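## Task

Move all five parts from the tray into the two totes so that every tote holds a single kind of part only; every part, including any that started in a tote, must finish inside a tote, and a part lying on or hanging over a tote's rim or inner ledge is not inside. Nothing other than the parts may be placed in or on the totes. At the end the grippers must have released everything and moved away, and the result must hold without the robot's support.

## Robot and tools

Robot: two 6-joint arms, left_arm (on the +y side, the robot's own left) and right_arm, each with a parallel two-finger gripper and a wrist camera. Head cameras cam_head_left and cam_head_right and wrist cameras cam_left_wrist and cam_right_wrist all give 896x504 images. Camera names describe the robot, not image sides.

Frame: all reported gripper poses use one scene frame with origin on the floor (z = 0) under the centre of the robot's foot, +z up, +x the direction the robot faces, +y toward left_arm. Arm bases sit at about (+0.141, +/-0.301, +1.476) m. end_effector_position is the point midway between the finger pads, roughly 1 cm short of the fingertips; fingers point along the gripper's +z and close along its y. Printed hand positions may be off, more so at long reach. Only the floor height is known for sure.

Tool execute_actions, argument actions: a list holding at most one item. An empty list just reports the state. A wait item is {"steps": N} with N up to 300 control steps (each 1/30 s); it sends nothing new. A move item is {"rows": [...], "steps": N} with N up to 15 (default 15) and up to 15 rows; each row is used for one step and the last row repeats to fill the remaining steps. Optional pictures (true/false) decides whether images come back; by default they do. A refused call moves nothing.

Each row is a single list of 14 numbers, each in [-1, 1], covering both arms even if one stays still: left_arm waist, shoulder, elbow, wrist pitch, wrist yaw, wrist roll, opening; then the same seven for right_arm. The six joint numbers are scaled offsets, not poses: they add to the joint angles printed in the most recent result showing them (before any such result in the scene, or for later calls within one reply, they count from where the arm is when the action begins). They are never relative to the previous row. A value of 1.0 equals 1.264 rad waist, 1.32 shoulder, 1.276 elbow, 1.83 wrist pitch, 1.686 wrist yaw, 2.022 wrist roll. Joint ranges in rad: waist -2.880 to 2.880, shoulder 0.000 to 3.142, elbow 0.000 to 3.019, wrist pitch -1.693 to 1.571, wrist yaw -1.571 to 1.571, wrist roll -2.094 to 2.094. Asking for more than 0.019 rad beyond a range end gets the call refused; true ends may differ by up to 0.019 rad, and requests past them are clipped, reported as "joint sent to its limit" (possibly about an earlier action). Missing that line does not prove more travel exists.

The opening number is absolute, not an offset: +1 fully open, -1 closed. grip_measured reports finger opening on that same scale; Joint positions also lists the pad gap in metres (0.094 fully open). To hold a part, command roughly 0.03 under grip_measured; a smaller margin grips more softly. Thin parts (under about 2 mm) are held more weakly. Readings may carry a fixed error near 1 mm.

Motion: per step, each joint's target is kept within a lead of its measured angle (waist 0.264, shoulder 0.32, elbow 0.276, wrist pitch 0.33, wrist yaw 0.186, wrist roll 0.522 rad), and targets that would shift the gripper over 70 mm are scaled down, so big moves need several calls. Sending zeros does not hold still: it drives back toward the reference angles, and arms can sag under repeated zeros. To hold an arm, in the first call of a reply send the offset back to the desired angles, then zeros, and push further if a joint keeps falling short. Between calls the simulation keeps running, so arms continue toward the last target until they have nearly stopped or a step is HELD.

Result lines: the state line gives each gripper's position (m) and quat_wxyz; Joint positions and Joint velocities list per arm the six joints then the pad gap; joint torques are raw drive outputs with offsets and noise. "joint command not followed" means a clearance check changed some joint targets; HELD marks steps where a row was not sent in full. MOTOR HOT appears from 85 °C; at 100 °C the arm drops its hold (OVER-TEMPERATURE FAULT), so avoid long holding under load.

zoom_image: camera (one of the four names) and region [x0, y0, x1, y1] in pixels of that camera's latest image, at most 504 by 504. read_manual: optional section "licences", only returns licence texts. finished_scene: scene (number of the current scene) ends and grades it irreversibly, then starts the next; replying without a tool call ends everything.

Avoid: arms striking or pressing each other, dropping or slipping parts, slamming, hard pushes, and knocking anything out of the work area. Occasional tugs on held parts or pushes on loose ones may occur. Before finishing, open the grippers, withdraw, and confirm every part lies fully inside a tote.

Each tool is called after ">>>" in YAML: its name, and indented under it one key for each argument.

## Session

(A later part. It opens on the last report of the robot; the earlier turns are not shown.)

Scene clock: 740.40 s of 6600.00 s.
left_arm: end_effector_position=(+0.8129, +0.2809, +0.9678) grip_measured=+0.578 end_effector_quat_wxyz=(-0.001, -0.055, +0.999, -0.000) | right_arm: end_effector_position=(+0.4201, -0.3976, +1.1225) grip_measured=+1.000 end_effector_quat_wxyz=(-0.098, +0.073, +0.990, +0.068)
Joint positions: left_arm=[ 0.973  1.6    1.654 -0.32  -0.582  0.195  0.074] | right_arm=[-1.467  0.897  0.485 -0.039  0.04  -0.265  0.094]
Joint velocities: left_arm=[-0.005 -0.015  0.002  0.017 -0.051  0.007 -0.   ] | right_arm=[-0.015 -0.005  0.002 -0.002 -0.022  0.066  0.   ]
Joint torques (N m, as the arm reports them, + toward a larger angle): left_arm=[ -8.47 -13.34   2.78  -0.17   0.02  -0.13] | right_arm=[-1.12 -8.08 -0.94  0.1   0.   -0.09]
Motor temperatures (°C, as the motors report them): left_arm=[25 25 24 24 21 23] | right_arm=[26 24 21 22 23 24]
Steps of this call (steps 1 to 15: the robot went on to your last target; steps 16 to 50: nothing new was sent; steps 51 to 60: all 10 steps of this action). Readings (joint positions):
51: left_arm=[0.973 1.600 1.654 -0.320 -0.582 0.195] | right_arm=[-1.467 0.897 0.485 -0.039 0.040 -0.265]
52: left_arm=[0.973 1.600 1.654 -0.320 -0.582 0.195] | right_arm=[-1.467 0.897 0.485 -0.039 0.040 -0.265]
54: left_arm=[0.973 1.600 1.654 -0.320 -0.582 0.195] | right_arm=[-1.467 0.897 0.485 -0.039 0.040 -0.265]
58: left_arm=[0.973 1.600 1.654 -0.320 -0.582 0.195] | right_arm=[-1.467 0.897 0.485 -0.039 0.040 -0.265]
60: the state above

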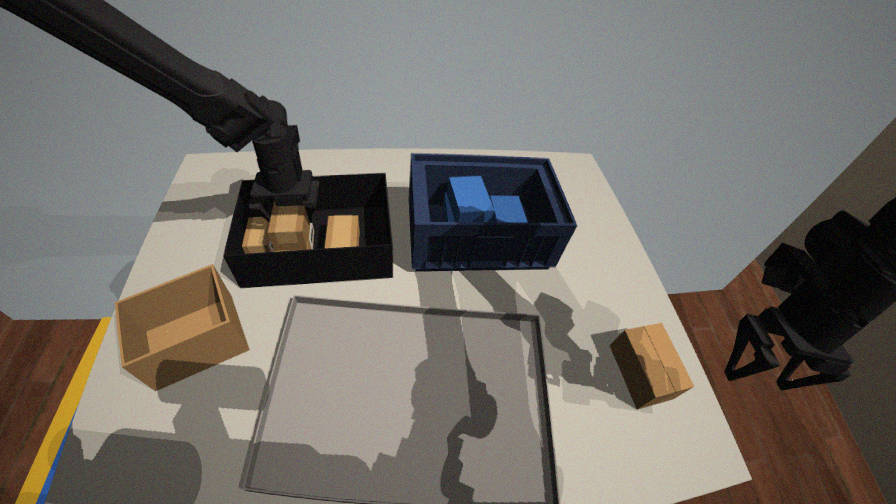

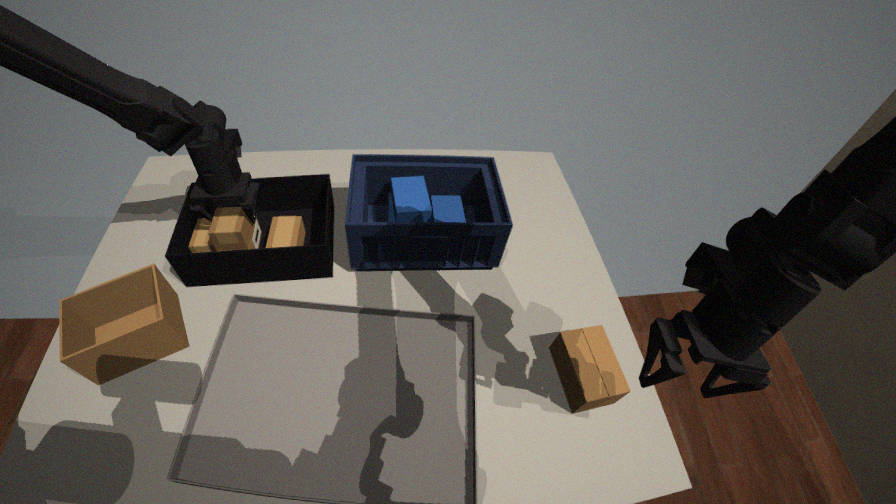

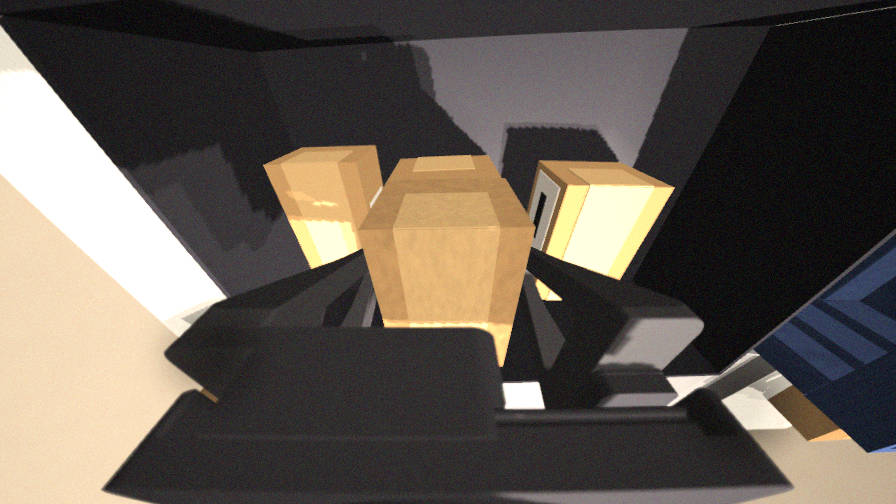

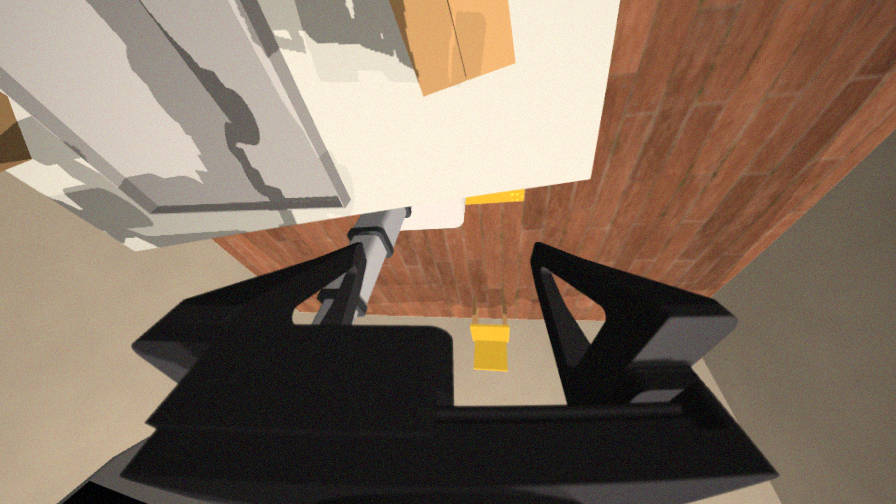

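>>> execute_actions:
  actions:
    - {"rows": [[-0.025,-0.02,-0.012,-0.003,-0.006,0,0.58,0,0,0,0,0,0,1],[-0.034,-0.032,-0.022,-0.006,-0.012,0,0.58,0,0,0,0,0,0,1],[-0.043,-0.045,-0.032,-0.009,-0.018,0,0.58,0,0,0,0,0,0,1],[-0.052,-0.058,-0.042,-0.012,-0.024,0,0.58,0,0,0,0,0,0,1],[-0.061,-0.071,-0.052,-0.015,-0.03,0,0.58,0,0,0,0,0,0,1],[-0.07,-0.084,-0.062,-0.018,-0.036,0,0.58,0,0,0,0,0,0,1],[-0.079,-0.097,-0.073,-0.021,-0.042,0,0.58,0,0,0,0,0,0,1],[-0.088,-0.11,-0.084,-0.024,-0.048,0,0.58,0,0,0,0,0,0,1],[-0.096,-0.123,-0.095,-0.027,-0.054,0,0.58,0,0,0,0,0,0,1],[-0.104,-0.136,-0.106,-0.03,-0.06,0,0.58,0,0,0,0,0,0,1],[-0.11,-0.148,-0.116,-0.033,-0.065,0,0.58,0,0,0,0,0,0,1],[-0.114,-0.158,-0.124,-0.036,-0.069,0,0.58,0,0,0,0,0,0,1]], "steps": 15}

Scene clock: 743.63 s of 6600.00 s.
left_arm: end_effector_position=(+0.8206, +0.2687, +1.0738) grip_measured=+0.578 end_effector_quat_wxyz=(+0.009, -0.037, +0.999, -0.009) | right_arm: end_effector_position=(+0.4201, -0.3976, +1.1225) grip_measured=+1.000 end_effector_quat_wxyz=(-0.098, +0.073, +0.990, +0.068)
Joint positions: left_arm=[ 0.834  1.407  1.5   -0.368 -0.694  0.195  0.074] | right_arm=[-1.467  0.897  0.485 -0.039  0.04  -0.265  0.094]
Joint velocities: left_arm=[-0.161 -0.357  0.002 -0.002 -0.066  0.007  0.001] | right_arm=[ 0.005 -0.015  0.007 -0.017  0.007  0.051  0.   ]
Joint torques (N m, as the arm reports them, + toward a larger angle): left_arm=[ -8.04 -11.64   2.67  -0.89  -0.1   -0.13] | right_arm=[-0.9  -8.18 -0.93  0.15 -0.01 -0.09]
Motor temperatures (°C, as the motors report them): left_arm=[25 26 24 24 21 23] | right_arm=[26 24 21 22 23 24]
Steps of this call (steps 1 to 15: the robot went on to your last target; steps 16 to 82: nothing new was sent; steps 83 to 97: all 15 steps of this action). Readings (joint positions):
83: left_arm=[0.973 1.600 1.653 -0.320 -0.585 0.195] | right_arm=[-1.467 0.897 0.485 -0.039 0.040 -0.265]
84: left_arm=[0.971 1.597 1.648 -0.320 -0.592 0.195] | right_arm=[-1.467 0.897 0.485 -0.039 0.040 -0.265]
86: left_arm=[0.964 1.584 1.627 -0.320 -0.612 0.195] | right_arm=[-1.467 0.897 0.485 -0.039 0.040 -0.265]
90: left_arm=[0.923 1.532 1.568 -0.338 -0.652 0.195] | right_arm=[-1.467 0.897 0.485 -0.039 0.040 -0.265]
97: the state above

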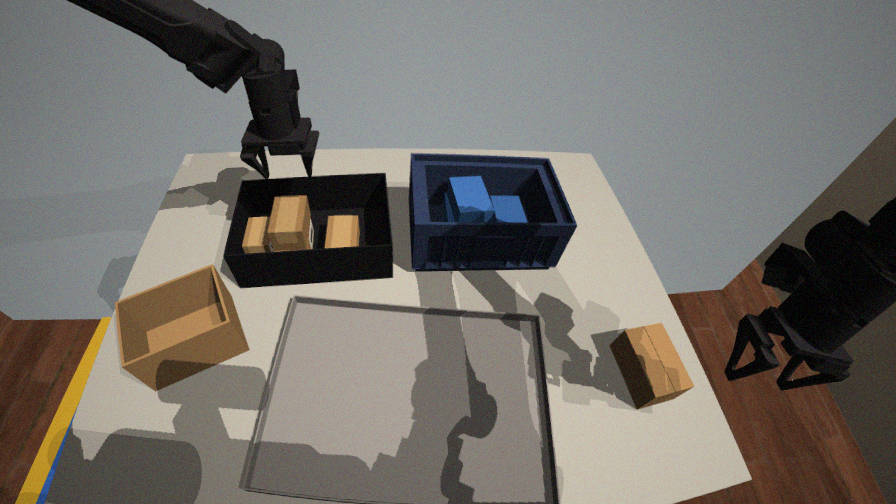

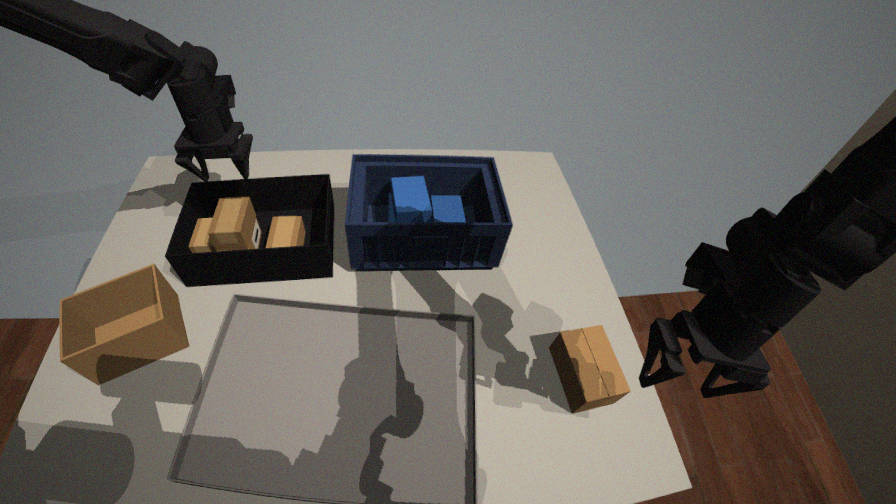

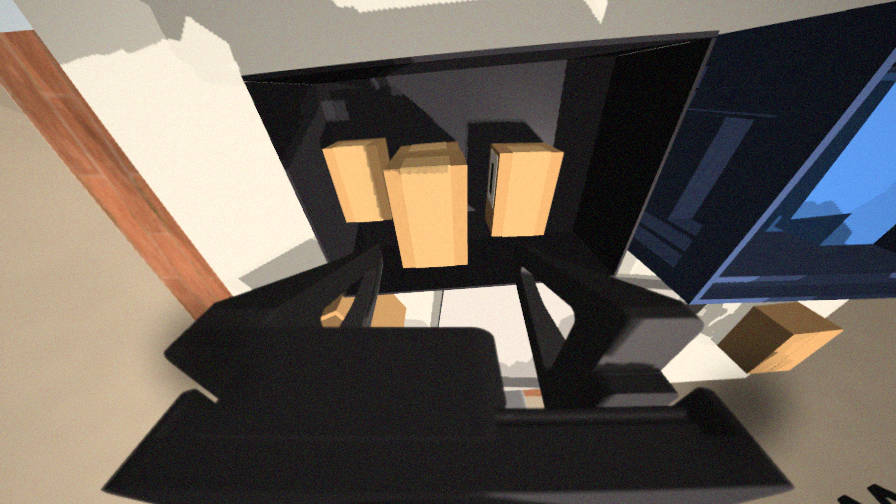

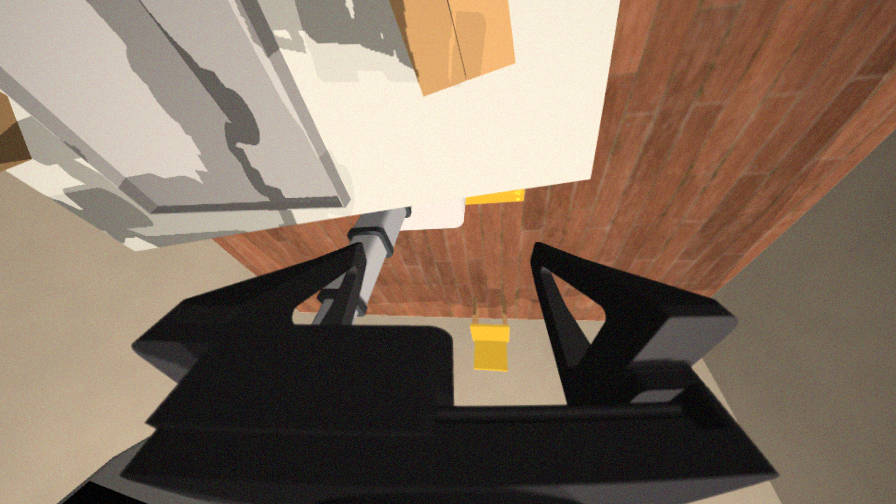

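>>> execute_actions:
  actions:
    - {"rows": [[-0.01,-0.01,-0.05,0.03,-0.005,0,0.7,0,0,0,0,0,0,1],[-0.015,-0.02,-0.1,0.06,-0.01,0,0.8,0,0,0,0,0,0,1],[-0.02,-0.03,-0.15,0.09,-0.015,0,0.9,0,0,0,0,0,0,1],[-0.025,-0.04,-0.2,0.12,-0.02,0,1,0,0,0,0,0,0,1],[-0.03,-0.05,-0.25,0.15,-0.025,0,1,0,0,0,0,0,0,1],[-0.035,-0.06,-0.3,0.18,-0.03,0,1,0,0,0,0,0,0,1],[-0.04,-0.07,-0.35,0.21,-0.035,0,1,0,0,0,0,0,0,1],[-0.045,-0.08,-0.4,0.24,-0.04,0,1,0,0,0,0,0,0,1],[-0.05,-0.09,-0.44,0.26,-0.045,0,1,0,0,0,0,0,0,1],[-0.05,-0.1,-0.465,0.27,-0.047,0,1,0,0,0,0,0,0,1]], "steps": 15}

Scene clock: 747.60 s of 6600.00 s.
left_arm: end_effector_position=(+0.5981, +0.2080, +1.0940) grip_measured=+1.000 end_effector_quat_wxyz=(-0.024, +0.001, +1.000, -0.001) | right_arm: end_effector_position=(+0.4201, -0.3976, +1.1225) grip_measured=+1.000 end_effector_quat_wxyz=(-0.098, +0.073, +0.990, +0.068)
Joint positions: left_arm=[ 0.787  1.316  0.871  0.075 -0.77   0.195  0.094] | right_arm=[-1.467  0.897  0.485 -0.039  0.04  -0.265  0.094]
Joint velocities: left_arm=[-0.024 -0.005  0.012  0.164 -0.007  0.022  0.   ] | right_arm=[-0.005  0.005 -0.017  0.002  0.037 -0.037  0.   ]
Joint torques (N m, as the arm reports them, + toward a larger angle): left_arm=[ -8.11 -10.28   2.55   1.39  -0.09  -0.14] | right_arm=[-0.96 -8.12 -0.97  0.11  0.   -0.08]
Motor temperatures (°C, as the motors report them): left_arm=[25 26 24 24 21 23] | right_arm=[26 24 21 22 23 24]
Steps of this call (steps 1 to 30: the robot went on to your last target; steps 31 to 90: nothing new was sent; then 0.47 s passed at rest; steps 91 to 105: all 15 steps of this action). Readings (joint positions):
91: left_arm=[0.831 1.381 1.492 -0.359 -0.698 0.195] | right_arm=[-1.467 0.897 0.485 -0.039 0.040 -0.265]
92: left_arm=[0.831 1.377 1.473 -0.333 -0.703 0.195] | right_arm=[-1.467 0.897 0.485 -0.039 0.040 -0.265]
94: left_arm=[0.831 1.359 1.388 -0.247 -0.718 0.195] | right_arm=[-1.467 0.897 0.485 -0.039 0.040 -0.265]
98: left_arm=[0.823 1.327 1.142 -0.066 -0.749 0.195] | right_arm=[-1.467 0.897 0.485 -0.039 0.040 -0.265]
105: the state above

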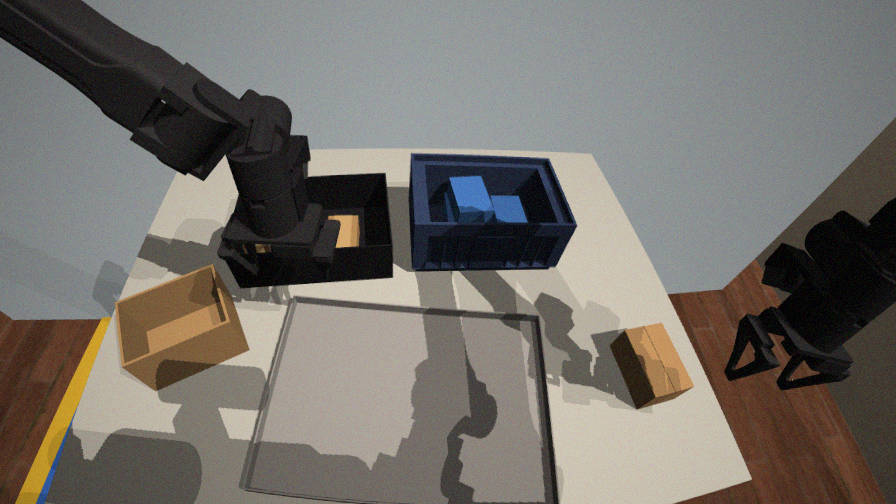

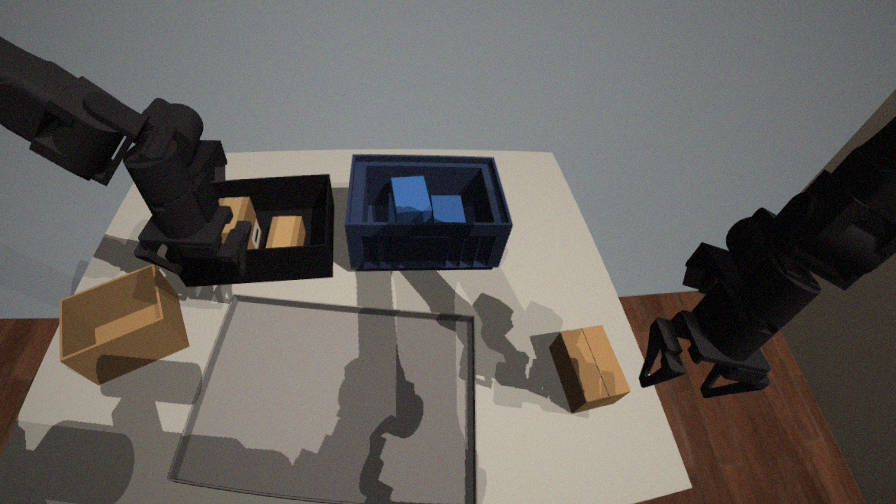

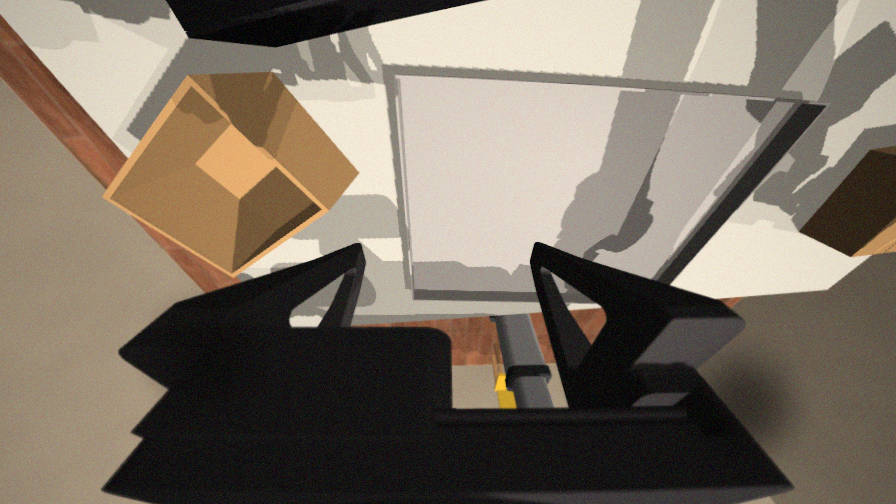

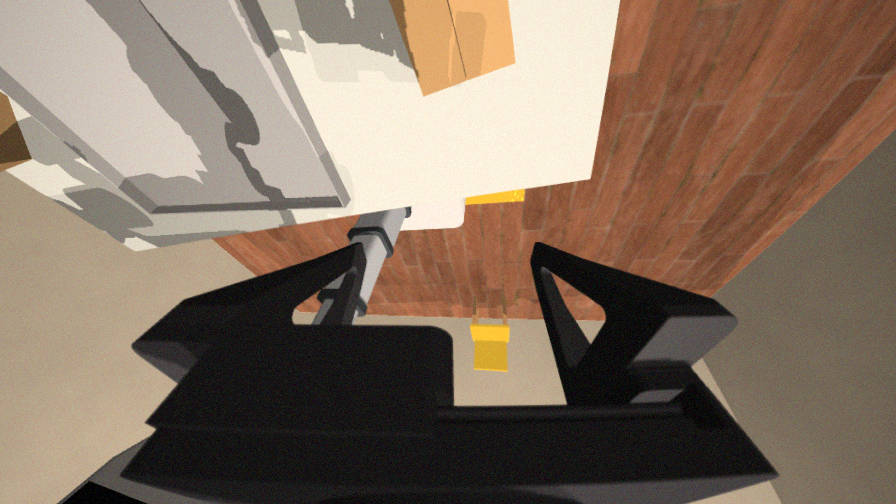

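>>> execute_actions:
  actions:
    - {"rows": [[0.01,-0.03,-0.03,0,0.04,0,1,0,0,0,0,0,0,1],[0.02,-0.06,-0.06,-0.01,0.08,0,1,0,0,0,0,0,0,1],[0.035,-0.09,-0.09,-0.015,0.12,0,1,0,0,0,0,0,0,1],[0.05,-0.12,-0.12,-0.02,0.16,0,1,0,0,0,0,0,0,1],[0.065,-0.15,-0.15,-0.025,0.2,0,1,0,0,0,0,0,0,1],[0.08,-0.18,-0.18,-0.03,0.24,0,1,0,0,0,0,0,0,1],[0.095,-0.21,-0.21,-0.035,0.28,0,1,0,0,0,0,0,0,1],[0.11,-0.24,-0.24,-0.04,0.32,0,1,0,0,0,0,0,0,1],[0.125,-0.27,-0.265,-0.045,0.36,0,1,0,0,0,0,0,0,1],[0.14,-0.295,-0.285,-0.05,0.4,0,1,0,0,0,0,0,0,1],[0.16,-0.314,-0.3,-0.056,0.439,0,1,0,0,0,0,0,0,1]], "steps": 15}

Scene clock: 750.07 s of 6600.00 s.
left_arm: end_effector_position=(+0.4935, +0.2249, +1.1863) grip_measured=+1.000 end_effector_quat_wxyz=(-0.010, -0.030, +0.961, -0.275) | right_arm: end_effector_position=(+0.4201, -0.3976, +1.1225) grip_measured=+1.000 end_effector_quat_wxyz=(-0.098, +0.073, +0.990, +0.068)
Joint positions: left_arm=[ 0.983  0.888  0.478 -0.015 -0.035  0.195  0.094] | right_arm=[-1.467  0.897  0.485 -0.039  0.04  -0.265  0.094]
Joint velocities: left_arm=[ 0.034 -0.112  0.11  -0.002  0.066 -0.051  0.   ] | right_arm=[-0.024  0.015  0.002  0.007  0.007  0.007  0.   ]
Joint torques (N m, as the arm reports them, + toward a larger angle): left_arm=[-2.62 -4.77 -0.37 -0.94  0.55 -0.08] | right_arm=[-1.4  -8.11 -0.95  0.09  0.01 -0.09]
Motor temperatures (°C, as the motors report them): left_arm=[25 25 24 24 21 23] | right_arm=[26 24 21 22 23 24]
Steps of this call (steps 1 to 30: the robot went on to your last target; steps 31 to 59: nothing new was sent; steps 60 to 74: all 15 steps of this action). Readings (joint positions):
60: left_arm=[0.787 1.278 0.902 0.110 -0.741 0.195] | right_arm=[-1.467 0.897 0.485 -0.039 0.040 -0.265]
61: left_arm=[0.788 1.272 0.889 0.107 -0.687 0.195] | right_arm=[-1.467 0.897 0.485 -0.039 0.040 -0.265]
63: left_arm=[0.797 1.243 0.830 0.089 -0.557 0.195] | right_arm=[-1.467 0.897 0.485 -0.039 0.040 -0.265]
67: left_arm=[0.866 1.108 0.638 0.037 -0.290 0.195] | right_arm=[-1.467 0.897 0.485 -0.039 0.040 -0.265]
74: the state above

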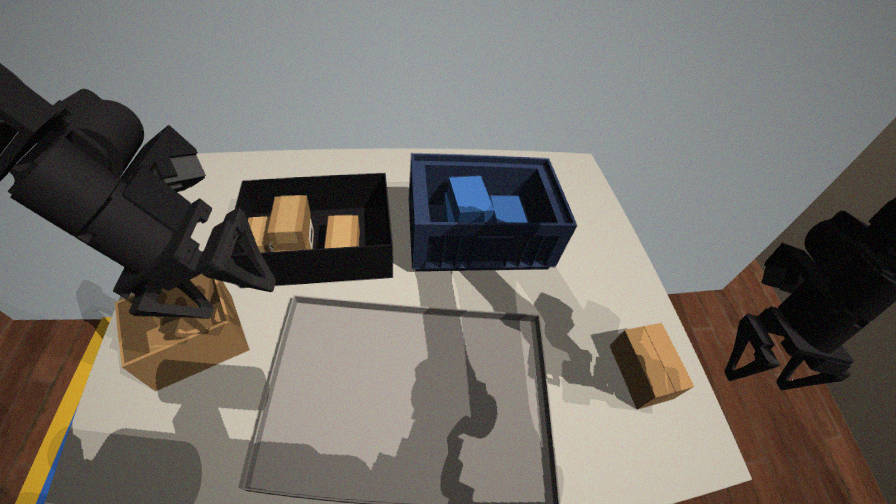

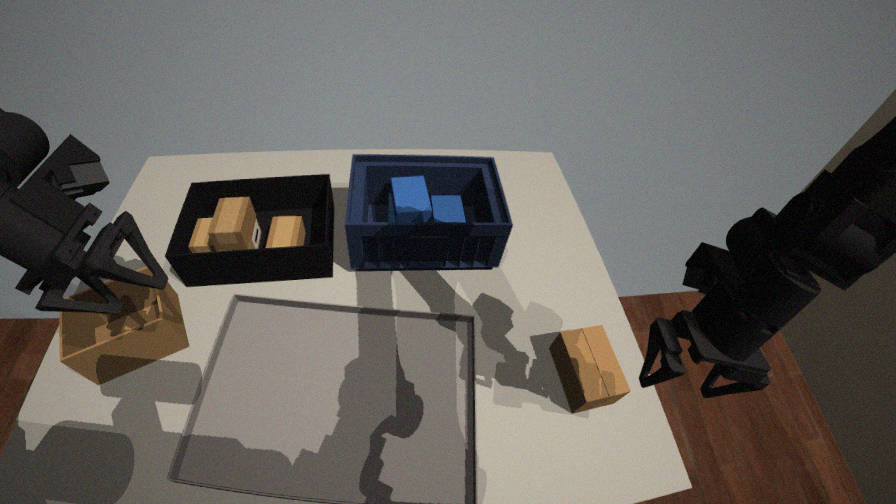

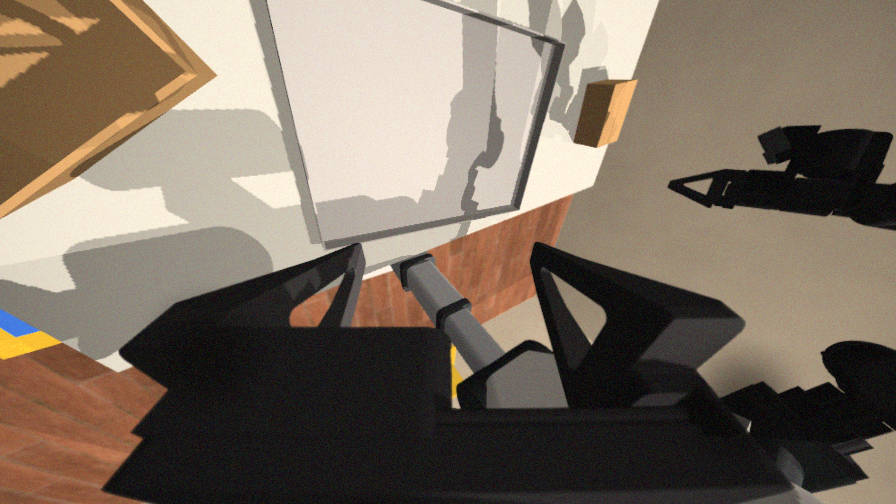

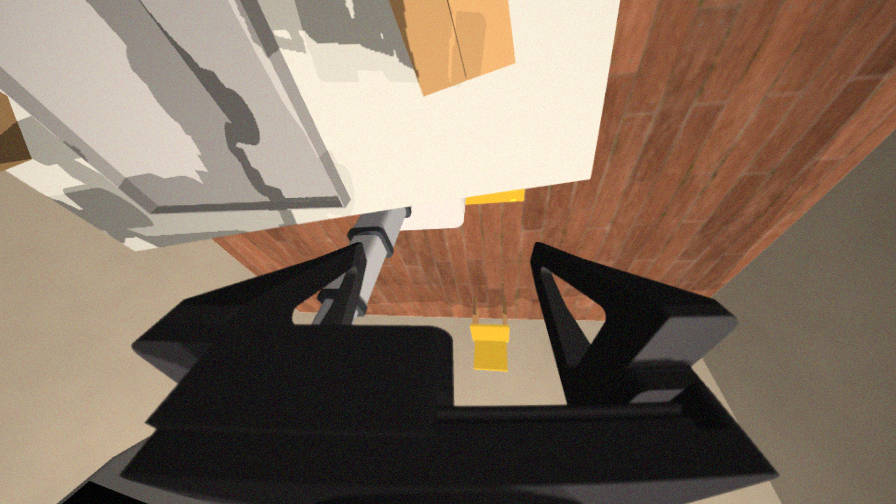

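>>> zoom_image:
  camera: "cam_head_right"
  region: [160, 140, 530, 300]

Region (160, 140, 530, 300) of cam_head_right's 896x504 image, scaled by 1.362, with more detail than that image has; it fills the top 218 rows of this view, and the rest is white.

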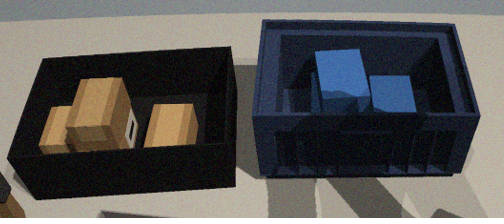

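>>> finished_scene:
  scene: 2

The scene is finished: the task was done.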